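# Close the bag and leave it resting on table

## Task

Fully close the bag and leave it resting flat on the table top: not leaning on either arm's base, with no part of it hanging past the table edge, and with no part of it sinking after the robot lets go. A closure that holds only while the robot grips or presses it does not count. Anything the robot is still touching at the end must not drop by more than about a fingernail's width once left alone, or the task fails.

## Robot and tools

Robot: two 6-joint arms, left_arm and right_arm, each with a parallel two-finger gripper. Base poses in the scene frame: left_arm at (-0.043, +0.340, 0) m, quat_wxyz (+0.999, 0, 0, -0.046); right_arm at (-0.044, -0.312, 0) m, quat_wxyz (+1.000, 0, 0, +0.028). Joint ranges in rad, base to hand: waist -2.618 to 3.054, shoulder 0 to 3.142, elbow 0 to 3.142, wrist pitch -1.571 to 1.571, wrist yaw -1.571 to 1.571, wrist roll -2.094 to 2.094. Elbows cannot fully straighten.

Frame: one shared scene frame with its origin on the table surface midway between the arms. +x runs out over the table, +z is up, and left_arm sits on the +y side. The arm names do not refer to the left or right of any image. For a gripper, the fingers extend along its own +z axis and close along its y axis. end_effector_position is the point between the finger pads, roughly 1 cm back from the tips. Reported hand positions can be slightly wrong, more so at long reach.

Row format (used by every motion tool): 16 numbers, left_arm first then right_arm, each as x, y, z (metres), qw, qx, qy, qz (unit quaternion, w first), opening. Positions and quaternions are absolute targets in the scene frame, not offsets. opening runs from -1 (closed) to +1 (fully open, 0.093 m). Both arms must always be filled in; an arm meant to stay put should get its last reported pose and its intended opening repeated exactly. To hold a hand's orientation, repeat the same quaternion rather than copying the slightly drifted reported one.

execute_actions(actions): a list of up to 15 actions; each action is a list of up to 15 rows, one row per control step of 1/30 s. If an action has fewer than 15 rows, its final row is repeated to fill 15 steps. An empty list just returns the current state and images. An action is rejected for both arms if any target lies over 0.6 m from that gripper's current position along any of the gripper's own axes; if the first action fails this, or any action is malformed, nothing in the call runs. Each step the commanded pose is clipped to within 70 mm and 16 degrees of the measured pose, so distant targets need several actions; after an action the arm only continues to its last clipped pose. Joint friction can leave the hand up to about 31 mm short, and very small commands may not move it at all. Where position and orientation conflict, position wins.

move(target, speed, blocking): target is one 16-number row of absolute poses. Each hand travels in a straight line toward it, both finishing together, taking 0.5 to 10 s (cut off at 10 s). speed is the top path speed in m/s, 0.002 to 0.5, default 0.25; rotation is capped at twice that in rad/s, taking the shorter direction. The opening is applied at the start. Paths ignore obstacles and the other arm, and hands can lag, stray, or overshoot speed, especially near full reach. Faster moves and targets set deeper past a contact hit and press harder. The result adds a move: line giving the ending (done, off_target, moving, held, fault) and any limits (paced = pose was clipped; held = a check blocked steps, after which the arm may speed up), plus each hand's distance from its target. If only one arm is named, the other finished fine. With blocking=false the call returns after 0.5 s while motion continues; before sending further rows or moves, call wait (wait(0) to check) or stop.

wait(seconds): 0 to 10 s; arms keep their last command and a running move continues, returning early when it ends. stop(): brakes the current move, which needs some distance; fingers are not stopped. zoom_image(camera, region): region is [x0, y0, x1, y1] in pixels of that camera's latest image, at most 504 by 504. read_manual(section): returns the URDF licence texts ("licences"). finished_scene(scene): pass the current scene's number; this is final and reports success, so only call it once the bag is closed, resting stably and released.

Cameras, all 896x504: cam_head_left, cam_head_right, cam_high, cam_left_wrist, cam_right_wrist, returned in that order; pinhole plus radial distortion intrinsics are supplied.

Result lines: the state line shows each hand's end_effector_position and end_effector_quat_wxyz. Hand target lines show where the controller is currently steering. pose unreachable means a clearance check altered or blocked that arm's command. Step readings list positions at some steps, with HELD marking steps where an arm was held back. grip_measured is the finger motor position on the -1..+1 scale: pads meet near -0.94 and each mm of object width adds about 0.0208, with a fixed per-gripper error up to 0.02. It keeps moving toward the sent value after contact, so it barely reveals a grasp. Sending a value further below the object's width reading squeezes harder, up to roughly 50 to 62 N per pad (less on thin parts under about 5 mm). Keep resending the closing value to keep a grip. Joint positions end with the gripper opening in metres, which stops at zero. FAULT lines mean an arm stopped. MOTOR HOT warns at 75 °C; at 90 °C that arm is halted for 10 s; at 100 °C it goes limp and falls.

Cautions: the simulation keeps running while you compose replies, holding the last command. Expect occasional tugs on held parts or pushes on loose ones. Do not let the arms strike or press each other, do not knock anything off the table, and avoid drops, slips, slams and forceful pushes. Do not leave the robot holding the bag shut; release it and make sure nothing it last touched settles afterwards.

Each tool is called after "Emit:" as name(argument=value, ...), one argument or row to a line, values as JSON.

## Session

Emit:
execute_actions(
  actions=[],
)

Scene clock: 0.00 s.
left_arm: end_effector_position=(+0.2041, +0.3093, +0.1365) grip_measured=+0.988 end_effector_quat_wxyz=(+0.541, +0.101, +0.761, -0.344) | right_arm: end_effector_position=(+0.0971, +0.0344, +0.2314) grip_measured=+1.000 end_effector_quat_wxyz=(-0.617, +0.753, +0.097, +0.208)
Joint positions: left_arm=[0.656 0.891 0.181 0.172 1.214 0.076 0.093] | right_arm=[ 0.98   1.103  0.539  0.403 -0.333 -2.078  0.093]
Joint velocities: left_arm=[ 0.017 -0.012 -0.002 -0.081 -0.066 -0.066 -0.   ] | right_arm=[-0.017 -0.012  0.007 -0.007 -0.066 -0.007  0.   ]
Motor temperatures (°C, as the motors report them): left_arm=[30 39 34 29 27 30] | right_arm=[28 35 30 29 30 30]
Hand target (left_arm): +0.204, +0.309, +0.137; +0.541, +0.101, +0.761, -0.344
Hand target (right_arm): +0.097, +0.034, +0.231; -0.617, +0.753, +0.097, +0.208

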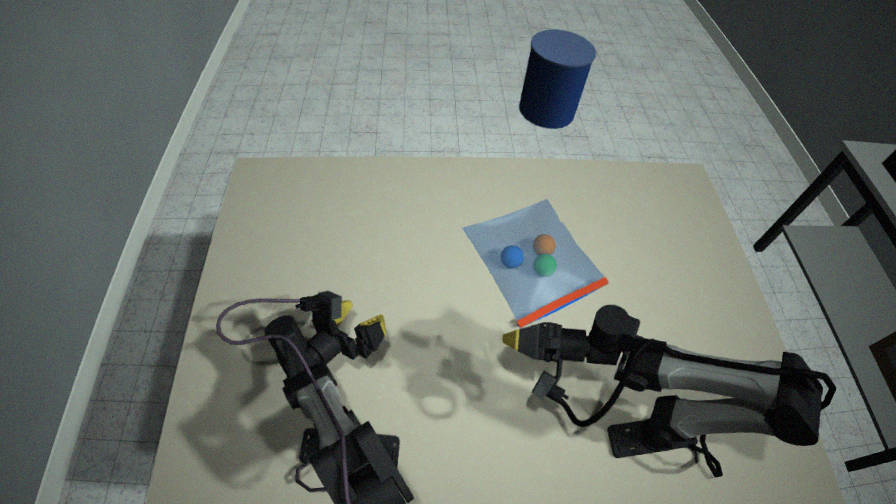

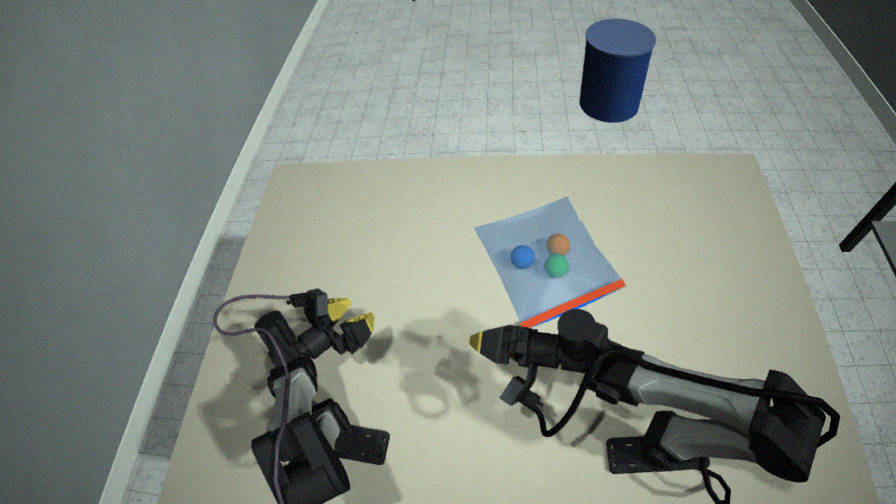

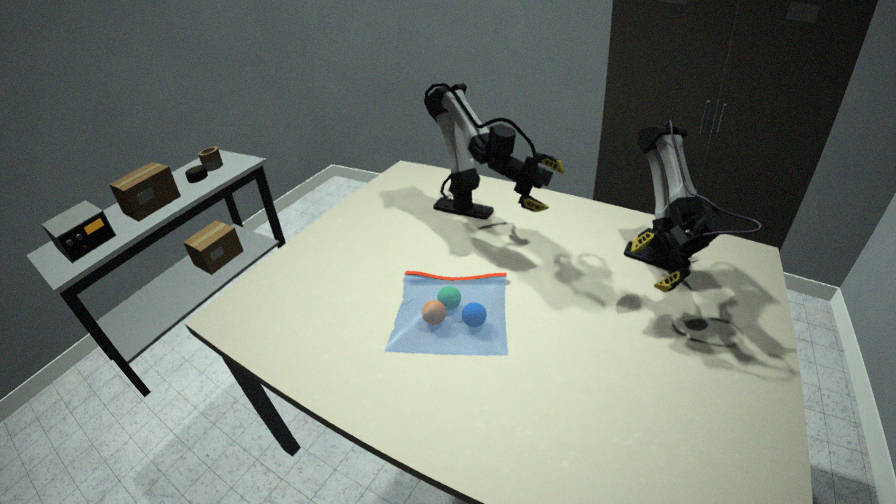

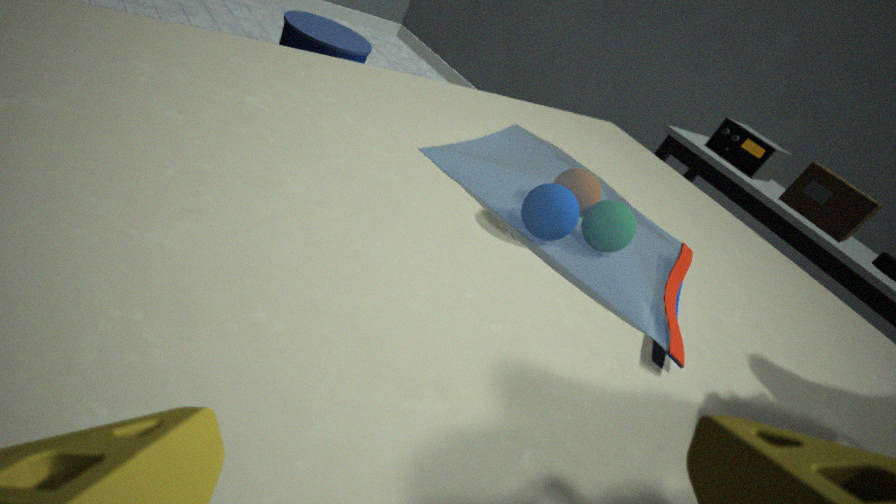

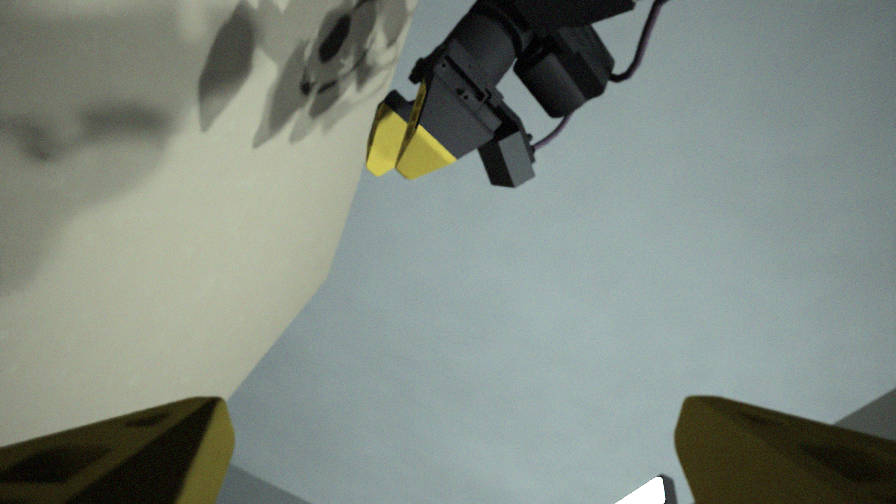

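Emit:
zoom_image(
  camera="cam_head_left",
  region=[500, 260, 620, 340],
)

Emit:
zoom_image(
  camera="cam_high",
  region=[380, 250, 530, 360],
)

Emit:
zoom_image(
  camera="cam_left_wrist",
  region=[580, 220, 760, 390],
)

Region (500, 260, 620, 340) of cam_head_left's 896x504 image, scaled by 4.200, with more detail than that image has.

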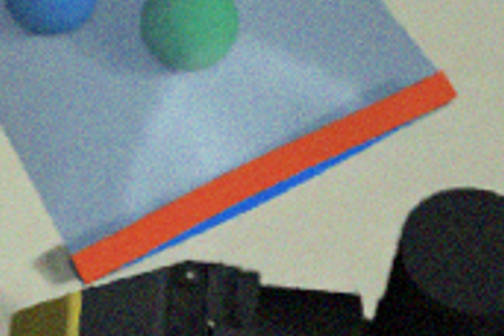

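Region (380, 250, 530, 360) of cam_high's 896x504 image, scaled by 3.360, with more detail than that image has; it fills the top 370 rows of this view, and the rest is white.

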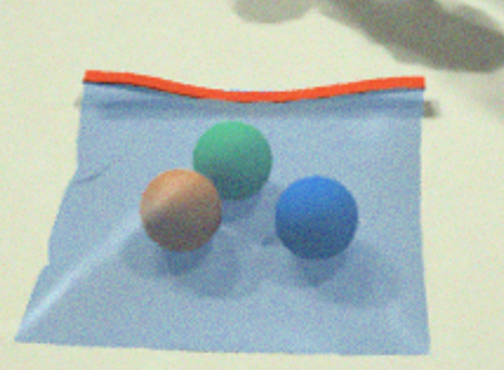

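Region (580, 220, 760, 390) of cam_left_wrist's 896x504 image, scaled by 2.800, with more detail than that image has.

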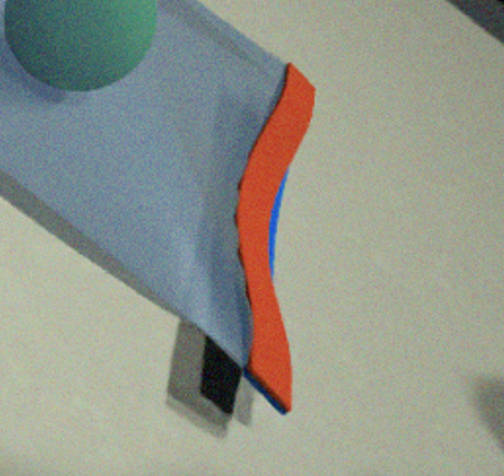

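Emit:
move(
  target=[0.2041,0.3093,0.1365,0.541,0.101,0.761,-0.344,1, 0.345,-0.275,0.09,0,-0.855,0.519,0,-1],
  speed=0.4,
)

Scene clock: 11.20 s.
left_arm: end_effector_position=(+0.2041, +0.3093, +0.1365) grip_measured=+0.988 end_effector_quat_wxyz=(+0.541, +0.101, +0.761, -0.344) | right_arm: end_effector_position=(+0.3477, -0.2668, +0.0897) grip_measured=-0.976 end_effector_quat_wxyz=(-0.005, +0.857, -0.516, +0.001)
Joint positions: left_arm=[0.656 0.891 0.181 0.172 1.214 0.076 0.093] | right_arm=[ 0.056  2.047  1.743 -1.259 -0.008 -1.946  0.   ]
Joint velocities: left_arm=[-0.002 -0.017  0.007 -0.037 -0.037 -0.007  0.   ] | right_arm=[-0.022  0.012 -0.002  0.11  -0.051  0.007  0.   ]
Motor temperatures (°C, as the motors report them): left_arm=[30 39 36 31 27 30] | right_arm=[28 36 33 32 30 30]
Hand target (left_arm): +0.204, +0.309, +0.137; +0.541, +0.101, +0.761, -0.344
Hand target (right_arm): +0.351, -0.270, +0.089; +0.000, +0.854, -0.520, +0.002
Off the commanded pose (left_arm): 0.000 m, 0 deg.
Off the commanded pose (right_arm): 0.009 m, 1 deg.
move: done

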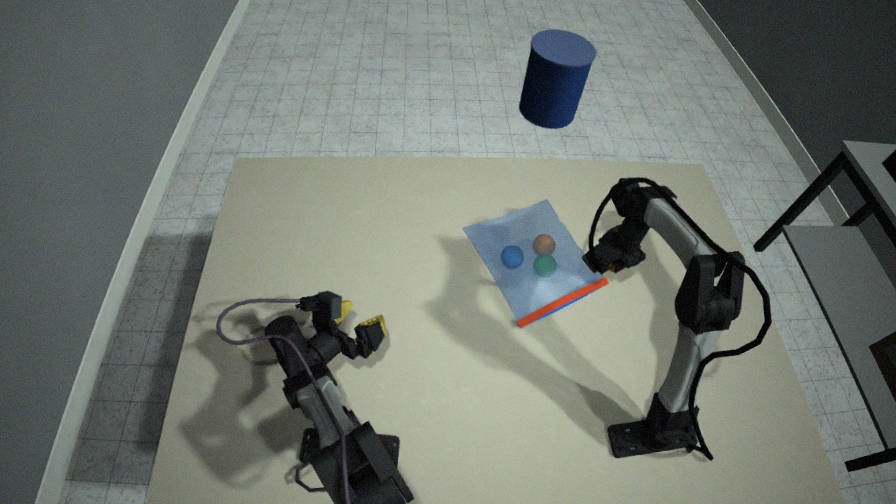

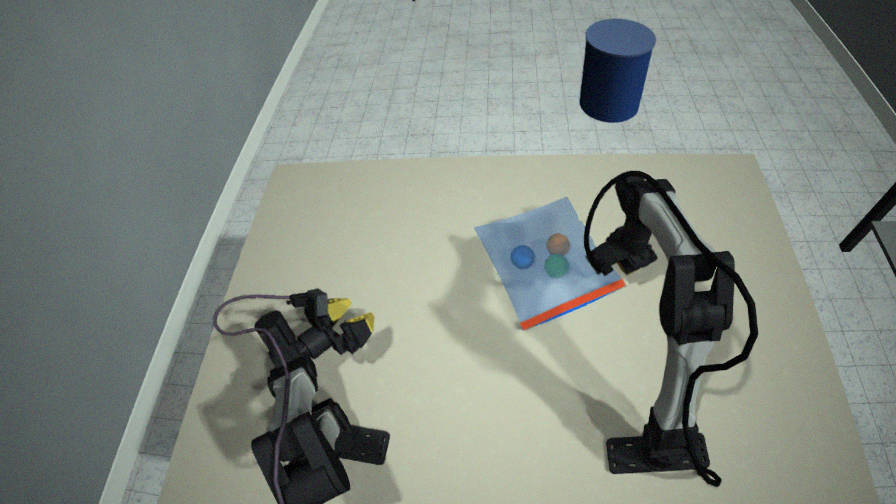

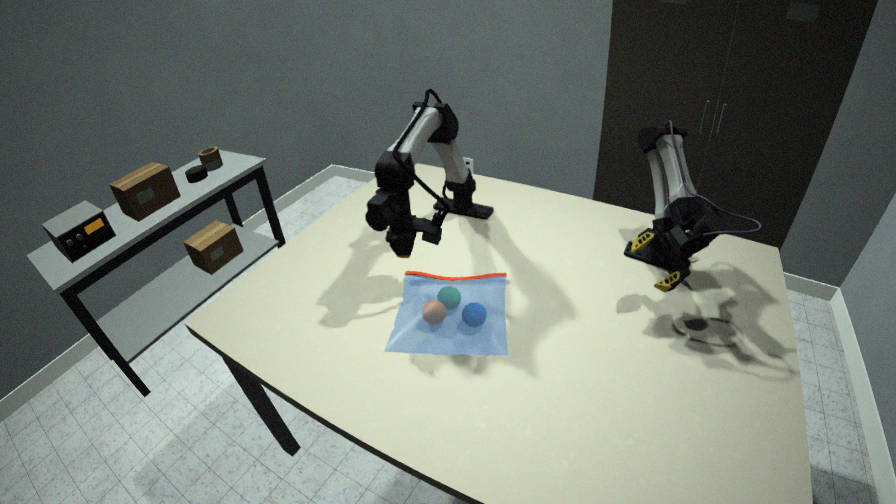

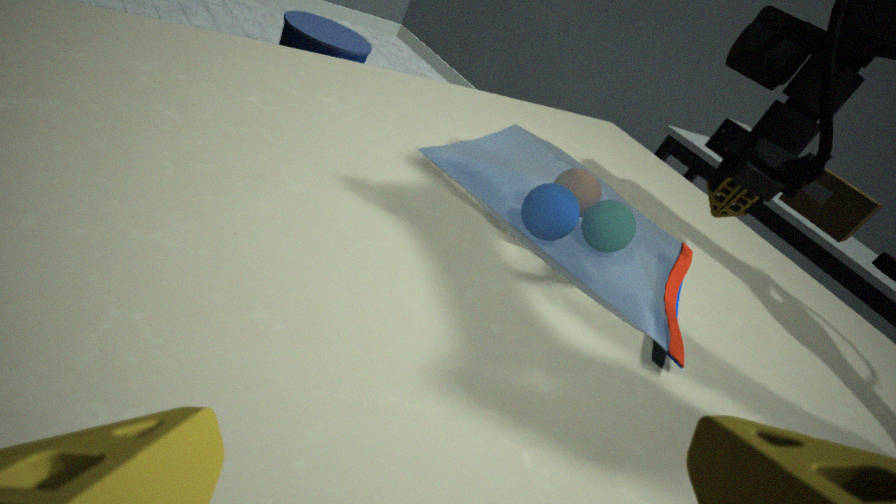

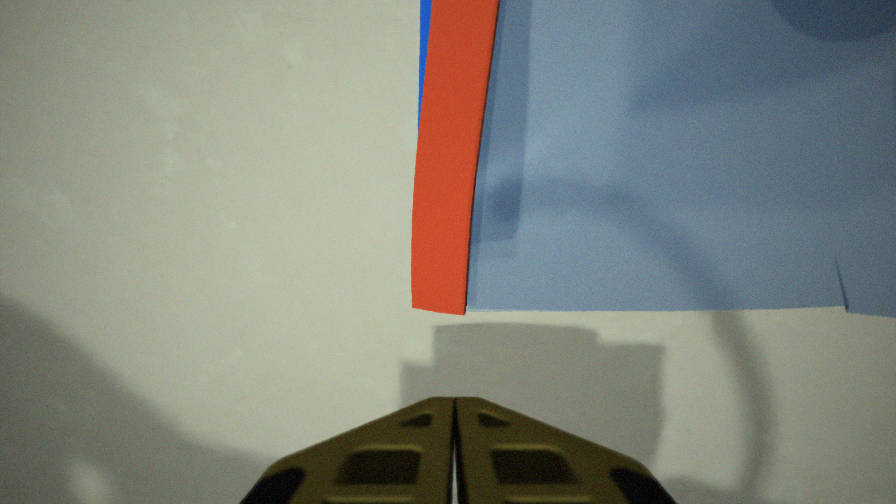

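Emit:
move(
  target=[0.2041,0.3093,0.1365,0.541,0.101,0.761,-0.344,1, 0.340,-0.269,0.038,0,-0.855,0.519,0,-1],
  speed=0.12,
)

Scene clock: 14.37 s.
left_arm: end_effector_position=(+0.2041, +0.3093, +0.1365) grip_measured=+0.988 end_effector_quat_wxyz=(+0.541, +0.101, +0.761, -0.344) | right_arm: end_effector_position=(+0.3437, -0.2673, +0.0465) grip_measured=-0.976 end_effector_quat_wxyz=(-0.008, +0.857, -0.516, +0.005)
Joint positions: left_arm=[0.656 0.891 0.181 0.172 1.214 0.076 0.093] | right_arm=[ 0.056  2.047  1.569 -1.076 -0.008 -1.945  0.   ]
Joint velocities: left_arm=[ 0.007 -0.012  0.012 -0.007  0.007  0.007  0.   ] | right_arm=[-0.002 -0.012 -0.012  0.022 -0.022  0.007  0.   ]
Motor temperatures (°C, as the motors report them): left_arm=[30 39 36 32 27 30] | right_arm=[28 37 33 32 30 30]
Hand target (left_arm): +0.204, +0.309, +0.137; +0.541, +0.101, +0.761, -0.344
Hand target (right_arm): +0.340, -0.269, +0.038; -0.000, +0.855, -0.519, -0.000
Off the commanded pose (left_arm): 0.000 m, 0 deg.
Off the commanded pose (right_arm): 0.009 m, 1 deg.
move: done

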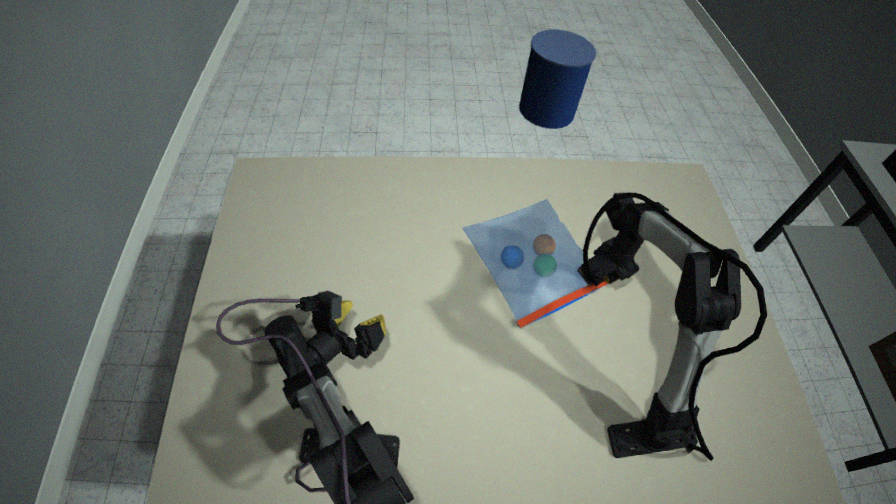

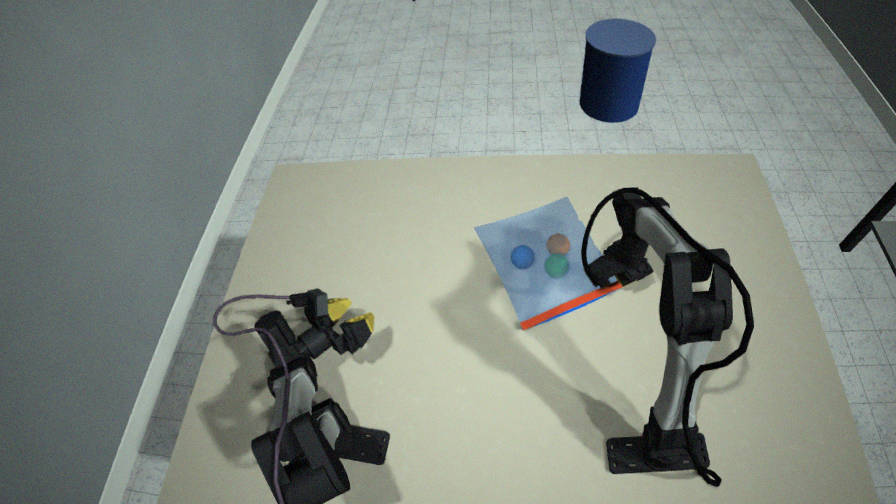

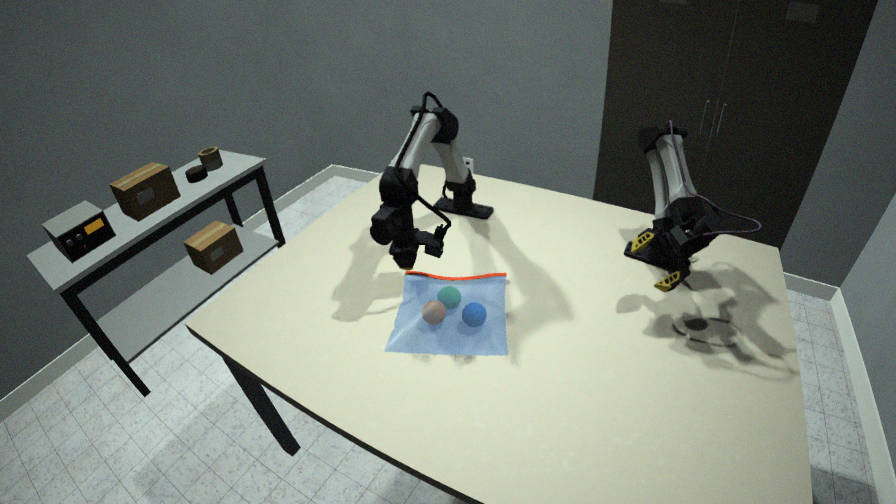

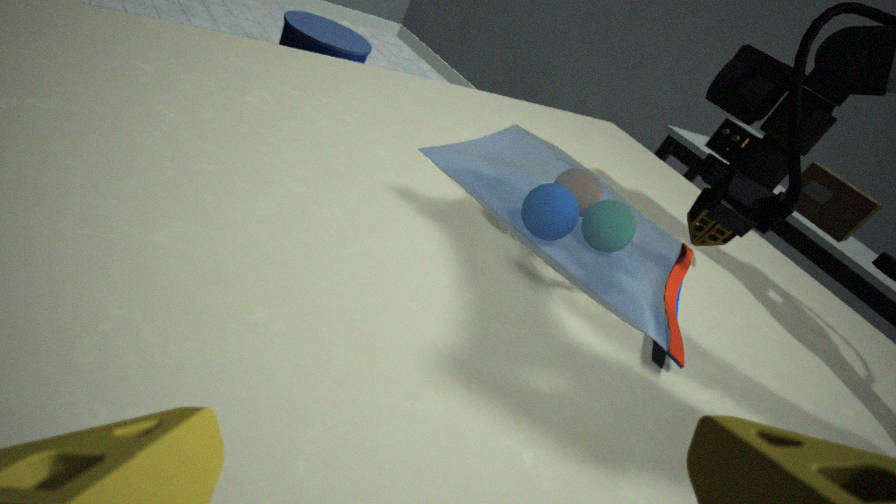

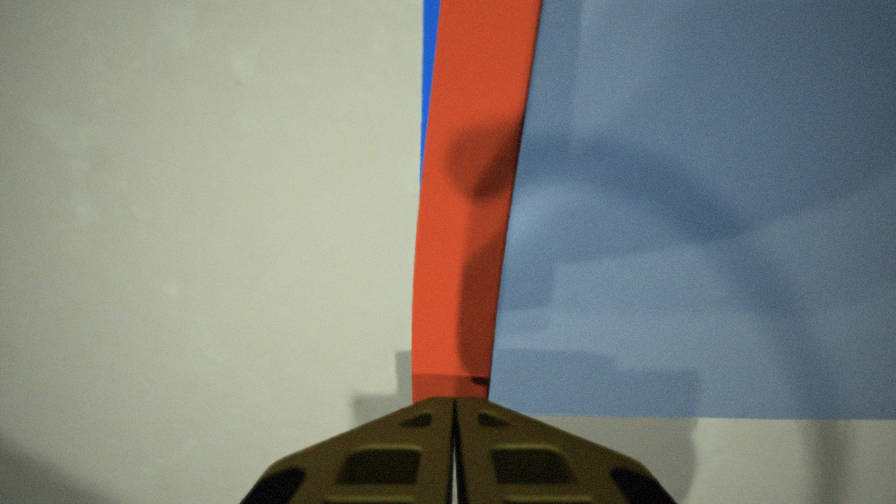

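Emit:
execute_actions(
  actions=[
    [[0.2041,0.3093,0.1365,0.541,0.101,0.761,-0.344,1,0.3398,-0.269,0.035,0,-0.855,0.519,0,-1],[0.2041,0.3093,0.1365,0.541,0.101,0.761,-0.344,1,0.3396,-0.269,0.032,0,-0.855,0.519,0,-1],[0.2041,0.3093,0.1365,0.541,0.101,0.761,-0.344,1,0.3394,-0.269,0.029,0,-0.855,0.519,0,-1],[0.2041,0.3093,0.1365,0.541,0.101,0.761,-0.344,1,0.3392,-0.269,0.026,0,-0.855,0.519,0,-1],[0.2041,0.3093,0.1365,0.541,0.101,0.761,-0.344,1,0.339,-0.269,0.023,0,-0.855,0.519,0,-1],[0.2041,0.3093,0.1365,0.541,0.101,0.761,-0.344,1,0.3388,-0.269,0.02,0,-0.855,0.519,0,-1],[0.2041,0.3093,0.1365,0.541,0.101,0.761,-0.344,1,0.3386,-0.269,0.017,0,-0.855,0.519,0,-1],[0.2041,0.3093,0.1365,0.541,0.101,0.761,-0.344,1,0.3384,-0.269,0.014,0,-0.855,0.519,0,-1],[0.2041,0.3093,0.1365,0.541,0.101,0.761,-0.344,1,0.3382,-0.269,0.011,0,-0.855,0.519,0,-1],[0.2041,0.3093,0.1365,0.541,0.101,0.761,-0.344,1,0.338,-0.269,0.008,0,-0.855,0.519,0,-1]],
  ],
)

Scene clock: 16.90 s.
left_arm: end_effector_position=(+0.2041, +0.3093, +0.1365) grip_measured=+0.988 end_effector_quat_wxyz=(+0.541, +0.101, +0.761, -0.344) | right_arm: end_effector_position=(+0.3393, -0.2678, +0.0189) grip_measured=-0.976 end_effector_quat_wxyz=(-0.006, +0.856, -0.516, +0.001)
Joint positions: left_arm=[0.656 0.891 0.181 0.172 1.214 0.076 0.093] | right_arm=[ 0.056  2.068  1.488 -0.981 -0.008 -1.944  0.   ]
Joint velocities: left_arm=[ 0.007  0.002 -0.002  0.037 -0.022 -0.007 -0.   ] | right_arm=[ 0.017  0.042  0.007  0.125 -0.037 -0.007  0.   ]
Motor temperatures (°C, as the motors report them): left_arm=[30 38 36 32 27 30] | right_arm=[28 38 33 31 30 30]
Hand target (left_arm): +0.204, +0.309, +0.137; +0.541, +0.101, +0.761, -0.344
Hand target (right_arm): +0.338, -0.269, +0.008; +0.000, +0.855, -0.519, -0.000
Off the commanded pose (left_arm): 0.000 m, 0 deg.
Off the commanded pose (right_arm): 0.011 m, 1 deg.
Step readings (end_effector_position):
0: left_arm (+0.2041, +0.3093, +0.1365) | right_arm (+0.3442, -0.2673, +0.0465)
1: left_arm (+0.2041, +0.3093, +0.1365) | right_arm (+0.3443, -0.2672, +0.0465)
2: left_arm (+0.2041, +0.3093, +0.1365) | right_arm (+0.3447, -0.2672, +0.0459)
4: left_arm (+0.2041, +0.3093, +0.1365) | right_arm (+0.3445, -0.2672, +0.0432)
8: left_arm (+0.2041, +0.3093, +0.1365) | right_arm (+0.3402, -0.2677, +0.0339)
15: end_effector_position above

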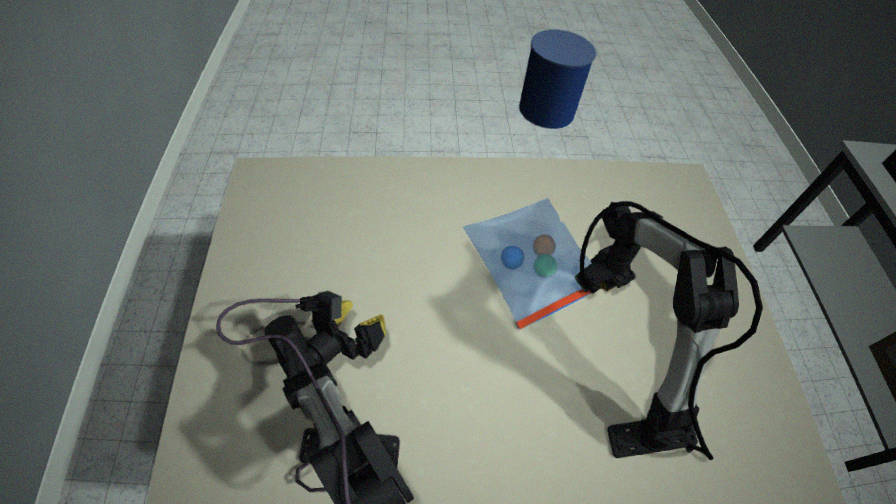

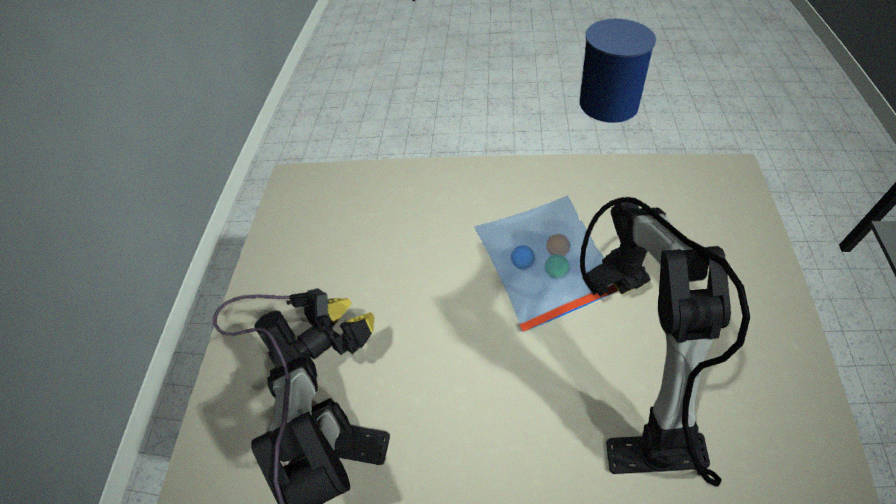

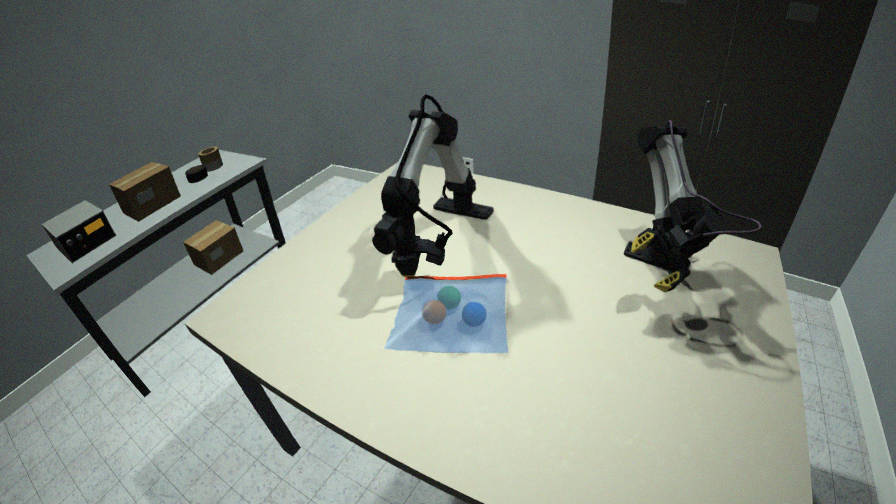

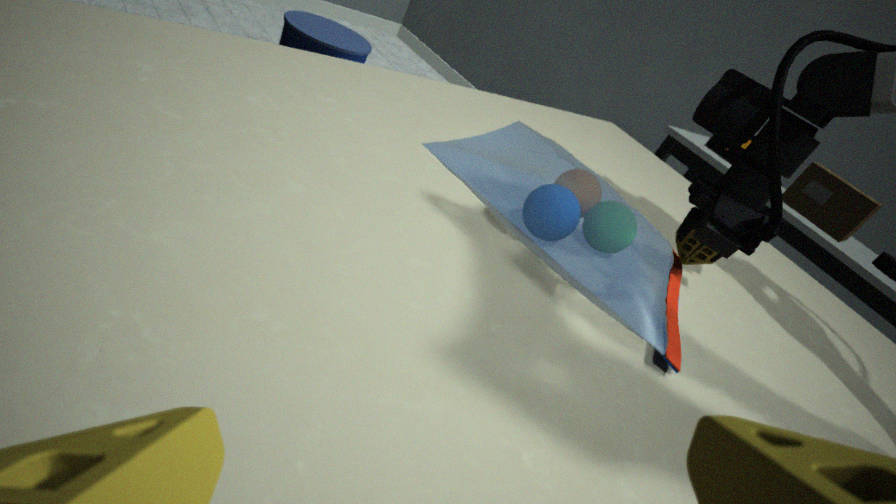

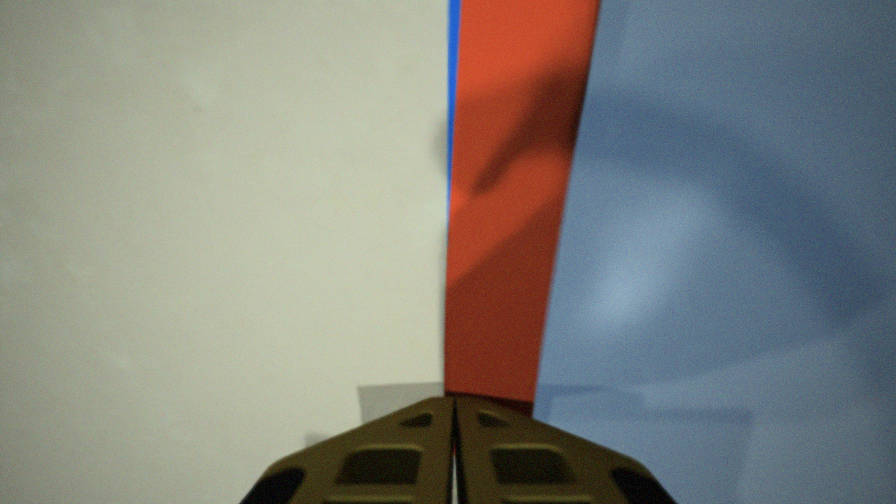

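Emit:
execute_actions(
  actions=[
    [[0.2041,0.3093,0.1365,0.541,0.101,0.761,-0.344,1,0.3385,-0.2685,0.014,0,-0.855,0.519,0,-1],[0.2041,0.3093,0.1365,0.541,0.101,0.761,-0.344,1,0.339,-0.2685,0.02,0,-0.855,0.519,0,-1],[0.2041,0.3093,0.1365,0.541,0.101,0.761,-0.344,1,0.3395,-0.268,0.026,0,-0.855,0.519,0,-1],[0.2041,0.3093,0.1365,0.541,0.101,0.761,-0.344,1,0.34,-0.268,0.032,0,-0.855,0.519,0,-1],[0.2041,0.3093,0.1365,0.541,0.101,0.761,-0.344,1,0.341,-0.2675,0.037,0,-0.855,0.519,0,-1],[0.2041,0.3093,0.1365,0.541,0.101,0.761,-0.344,1,0.342,-0.267,0.041,0,-0.855,0.519,0,-1],[0.2041,0.3093,0.1365,0.541,0.101,0.761,-0.344,1,0.343,-0.2665,0.044,0,-0.855,0.519,0,-1],[0.2041,0.3093,0.1365,0.541,0.101,0.761,-0.344,1,0.344,-0.266,0.045,0,-0.855,0.519,0,-1],[0.2041,0.3093,0.1365,0.541,0.101,0.761,-0.344,1,0.345,-0.266,0.045,0,-0.855,0.519,0,-1],[0.2041,0.3093,0.1365,0.541,0.101,0.761,-0.344,1,0.346,-0.266,0.045,0,-0.855,0.519,0,-1],[0.2041,0.3093,0.1365,0.541,0.101,0.761,-0.344,1,0.347,-0.266,0.045,0,-0.855,0.519,0,-1]],
    [[0.2041,0.3093,0.1365,0.541,0.101,0.761,-0.344,1,0.3468,-0.266,0.0413,0,-0.855,0.519,0,-1],[0.2041,0.3093,0.1365,0.541,0.101,0.761,-0.344,1,0.3466,-0.266,0.0376,0,-0.855,0.519,0,-1],[0.2041,0.3093,0.1365,0.541,0.101,0.761,-0.344,1,0.3464,-0.266,0.0339,0,-0.855,0.519,0,-1],[0.2041,0.3093,0.1365,0.541,0.101,0.761,-0.344,1,0.3462,-0.266,0.0302,0,-0.855,0.519,0,-1],[0.2041,0.3093,0.1365,0.541,0.101,0.761,-0.344,1,0.346,-0.266,0.0265,0,-0.855,0.519,0,-1],[0.2041,0.3093,0.1365,0.541,0.101,0.761,-0.344,1,0.3458,-0.266,0.0228,0,-0.855,0.519,0,-1],[0.2041,0.3093,0.1365,0.541,0.101,0.761,-0.344,1,0.3456,-0.266,0.0191,0,-0.855,0.519,0,-1],[0.2041,0.3093,0.1365,0.541,0.101,0.761,-0.344,1,0.3454,-0.266,0.0154,0,-0.855,0.519,0,-1],[0.2041,0.3093,0.1365,0.541,0.101,0.761,-0.344,1,0.3453,-0.266,0.0117,0,-0.855,0.519,0,-1],[0.2041,0.3093,0.1365,0.541,0.101,0.761,-0.344,1,0.3452,-0.266,0.008,0,-0.855,0.519,0,-1]],
  ],
)

Scene clock: 22.03 s.
left_arm: end_effector_position=(+0.2041, +0.3093, +0.1365) grip_measured=+0.988 end_effector_quat_wxyz=(+0.541, +0.101, +0.761, -0.344) | right_arm: end_effector_position=(+0.3458, -0.2671, +0.0183) grip_measured=-0.976 end_effector_quat_wxyz=(-0.005, +0.855, -0.519, -0.000)
Joint positions: left_arm=[0.656 0.891 0.181 0.172 1.214 0.076 0.093] | right_arm=[ 0.056  2.096  1.528 -0.997 -0.008 -1.939  0.   ]
Joint velocities: left_arm=[-0.002 -0.007 -0.017 -0.022 -0.007  0.051 -0.   ] | right_arm=[ 0.007  0.061 -0.017  0.11   0.095 -0.037  0.   ]
Motor temperatures (°C, as the motors report them): left_arm=[30 38 37 33 27 30] | right_arm=[28 40 33 31 30 30]
Hand target (left_arm): +0.204, +0.309, +0.137; +0.541, +0.101, +0.761, -0.344
Hand target (right_arm): +0.345, -0.266, +0.008; +0.000, +0.855, -0.519, -0.000
Off the commanded pose (left_arm): 0.000 m, 0 deg.
Off the commanded pose (right_arm): 0.010 m, 1 deg.
Step readings (end_effector_position; steps 1 to 15: 1st action; 16 to 30: 2nd action):
0: left_arm (+0.2041, +0.3093, +0.1365) | right_arm (+0.3429, -0.2674, +0.0186)
1: left_arm (+0.2041, +0.3093, +0.1365) | right_arm (+0.3428, -0.2674, +0.0186)
2: left_arm (+0.2041, +0.3093, +0.1365) | right_arm (+0.3423, -0.2675, +0.0186)
4: left_arm (+0.2041, +0.3093, +0.1365) | right_arm (+0.3395, -0.2678, +0.0194)
8: left_arm (+0.2041, +0.3093, +0.1365) | right_arm (+0.3408, -0.2676, +0.0304)
15: left_arm (+0.2041, +0.3093, +0.1365) | right_arm (+0.3479, -0.2668, +0.0427)
16: left_arm (+0.2041, +0.3093, +0.1365) | right_arm (+0.3474, -0.2669, +0.0427)
17: left_arm (+0.2041, +0.3093, +0.1365) | right_arm (+0.3473, -0.2669, +0.0427)
19: left_arm (+0.2041, +0.3093, +0.1365) | right_arm (+0.3479, -0.2668, +0.0427)
23: left_arm (+0.2041, +0.3093, +0.1365) | right_arm (+0.3504, -0.2665, +0.0385)
30: end_effector_position above

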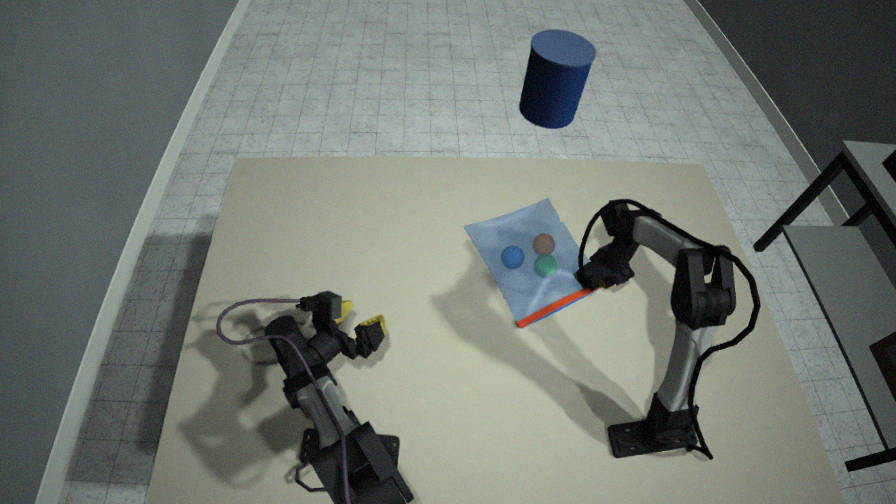

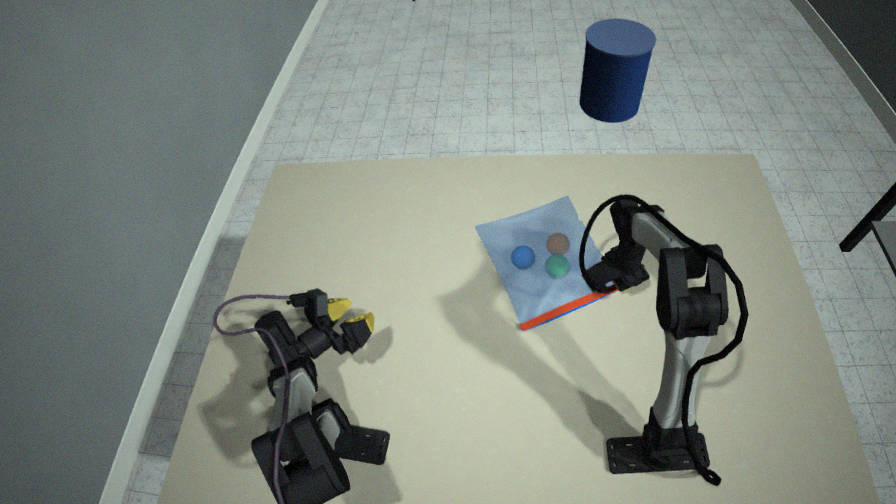

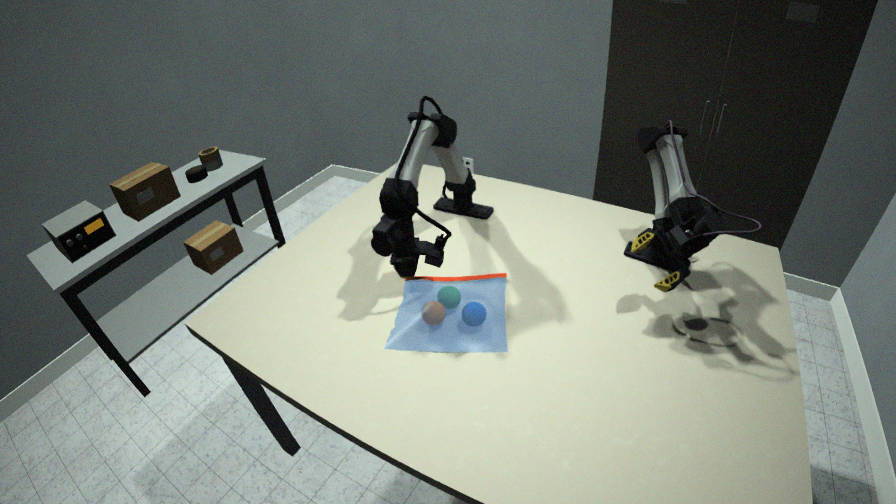

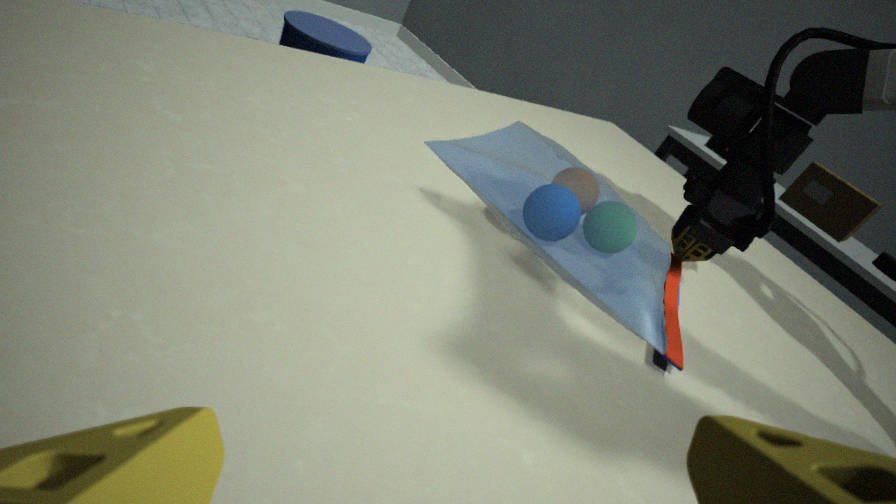

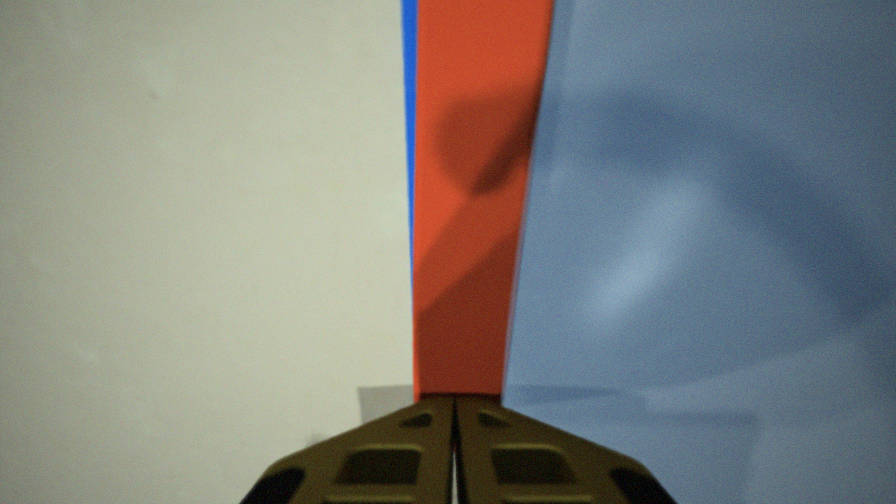

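Emit:
execute_actions(
  actions=[
    [[0.2041,0.3093,0.1365,0.541,0.101,0.761,-0.344,1,0.3435,-0.2662,0.0055,0,-0.855,0.519,0,-1],[0.2041,0.3093,0.1365,0.541,0.101,0.761,-0.344,1,0.342,-0.2664,0.003,0,-0.855,0.519,0,-1],[0.2041,0.3093,0.1365,0.541,0.101,0.761,-0.344,1,0.341,-0.2665,0.0002,0,-0.855,0.519,0,-1],[0.2041,0.3093,0.1365,0.541,0.101,0.761,-0.344,1,0.34,-0.2666,-0.0026,0,-0.855,0.519,0,-1],[0.2041,0.3093,0.1365,0.541,0.101,0.761,-0.344,1,0.339,-0.2667,-0.0054,0,-0.855,0.519,0,-1],[0.2041,0.3093,0.1365,0.541,0.101,0.761,-0.344,1,0.338,-0.2668,-0.0082,0,-0.855,0.519,0,-1],[0.2041,0.3093,0.1365,0.541,0.101,0.761,-0.344,1,0.337,-0.2669,-0.011,0,-0.855,0.519,0,-1],[0.2041,0.3093,0.1365,0.541,0.101,0.761,-0.344,1,0.336,-0.267,-0.0138,0,-0.855,0.519,0,-1],[0.2041,0.3093,0.1365,0.541,0.101,0.761,-0.344,1,0.335,-0.2671,-0.0166,0,-0.855,0.519,0,-1],[0.2041,0.3093,0.1365,0.541,0.101,0.761,-0.344,1,0.334,-0.2672,-0.0194,0,-0.855,0.519,0,-1],[0.2041,0.3093,0.1365,0.541,0.101,0.761,-0.344,1,0.333,-0.2674,-0.0222,0,-0.855,0.519,0,-1],[0.2041,0.3093,0.1365,0.541,0.101,0.761,-0.344,1,0.332,-0.2675,-0.025,0,-0.855,0.519,0,-1]],
  ],
)

Scene clock: 24.60 s.
left_arm: end_effector_position=(+0.2041, +0.3093, +0.1365) grip_measured=+0.988 end_effector_quat_wxyz=(+0.541, +0.101, +0.761, -0.344) | right_arm: end_effector_position=(+0.3489, -0.2667, +0.0137) grip_measured=-0.976 end_effector_quat_wxyz=(-0.025, +0.854, -0.518, +0.026)
Joint positions: left_arm=[0.656 0.891 0.181 0.172 1.214 0.076 0.093] | right_arm=[ 0.056  2.057  1.446 -0.889 -0.008 -1.938  0.   ]
Joint velocities: left_arm=[ 0.002 -0.017  0.007 -0.022 -0.007 -0.022  0.   ] | right_arm=[-0.017 -0.056 -0.066  0.066 -0.037 -0.022  0.   ]
Motor temperatures (°C, as the motors report them): left_arm=[30 38 37 33 27 30] | right_arm=[28 41 33 31 30 30]
Hand target (left_arm): +0.204, +0.309, +0.137; +0.541, +0.101, +0.761, -0.344
Hand target (right_arm): +0.329, -0.268, -0.022; +0.001, +0.855, -0.519, -0.001
Off the commanded pose (left_arm): 0.000 m, 0 deg.
Off the commanded pose (right_arm): 0.042 m, 4 deg.
Step readings (end_effector_position):
0: left_arm (+0.2041, +0.3093, +0.1365) | right_arm (+0.3493, -0.2667, +0.0178)
1: left_arm (+0.2041, +0.3093, +0.1365) | right_arm (+0.3495, -0.2667, +0.0178)
2: left_arm (+0.2041, +0.3093, +0.1365) | right_arm (+0.3496, -0.2666, +0.0169)
4: left_arm (+0.2041, +0.3093, +0.1365) | right_arm (+0.3496, -0.2666, +0.0153)
8: left_arm (+0.2041, +0.3093, +0.1365) | right_arm (+0.3491, -0.2667, +0.0145)
15: end_effector_position above

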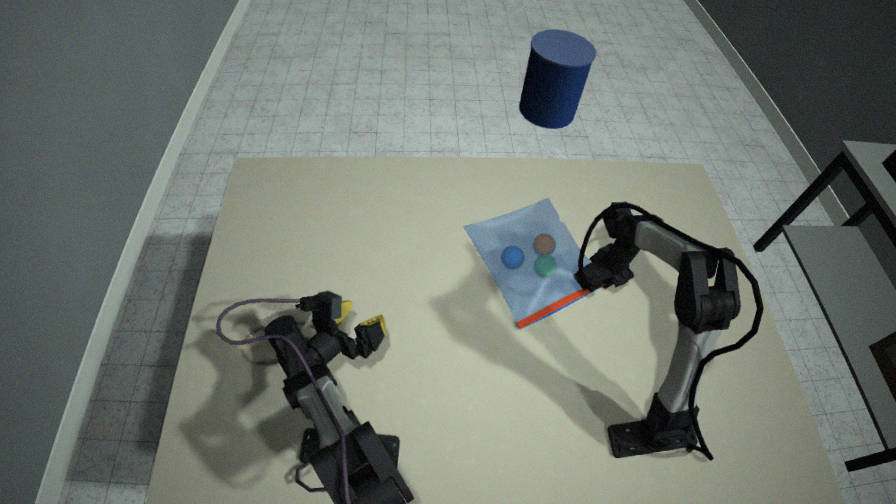

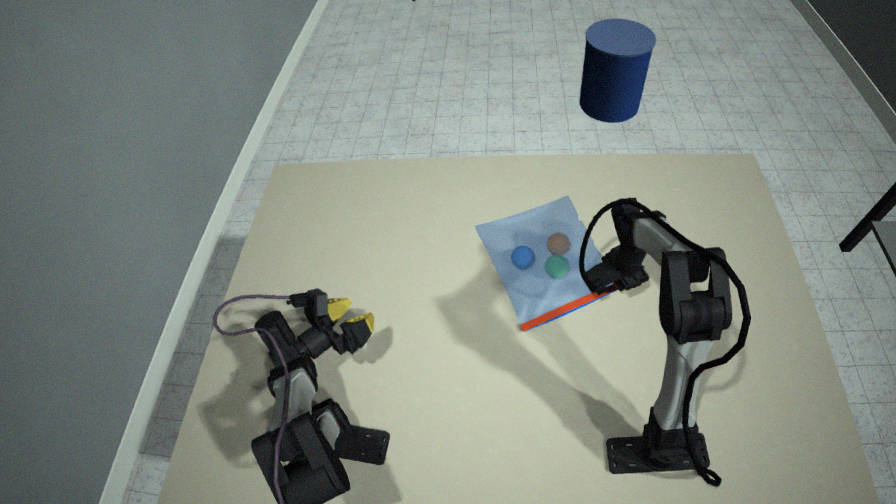

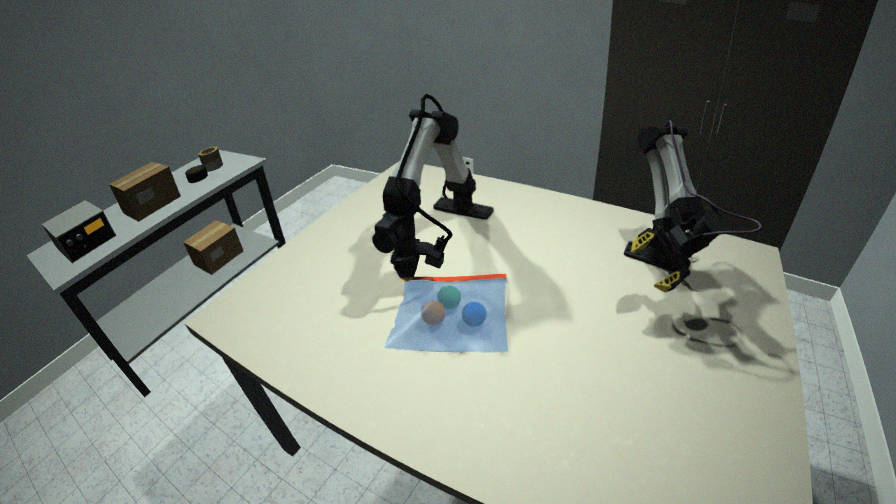

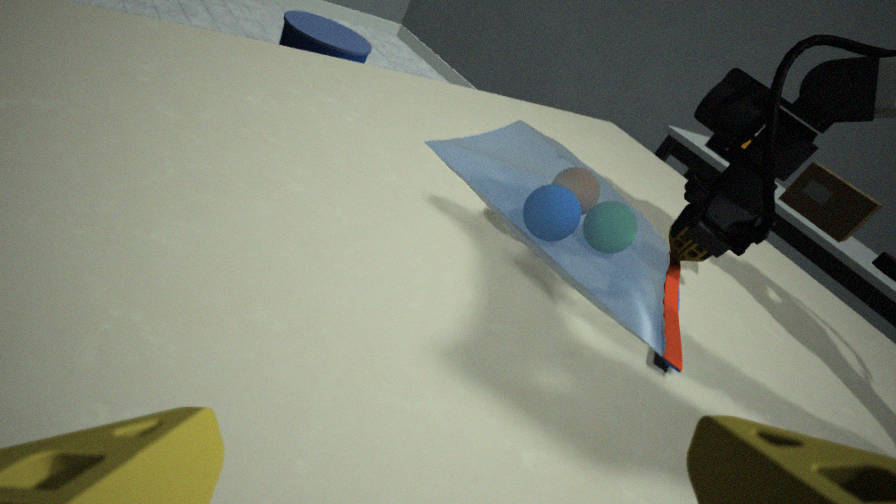

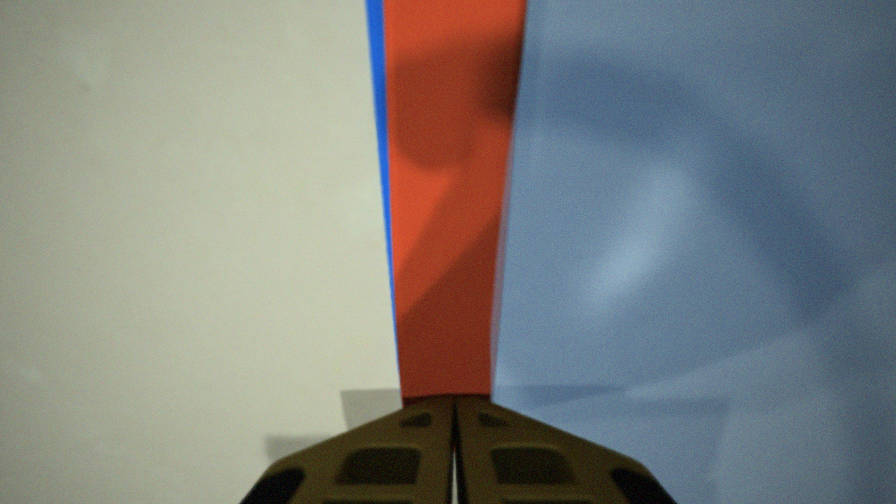

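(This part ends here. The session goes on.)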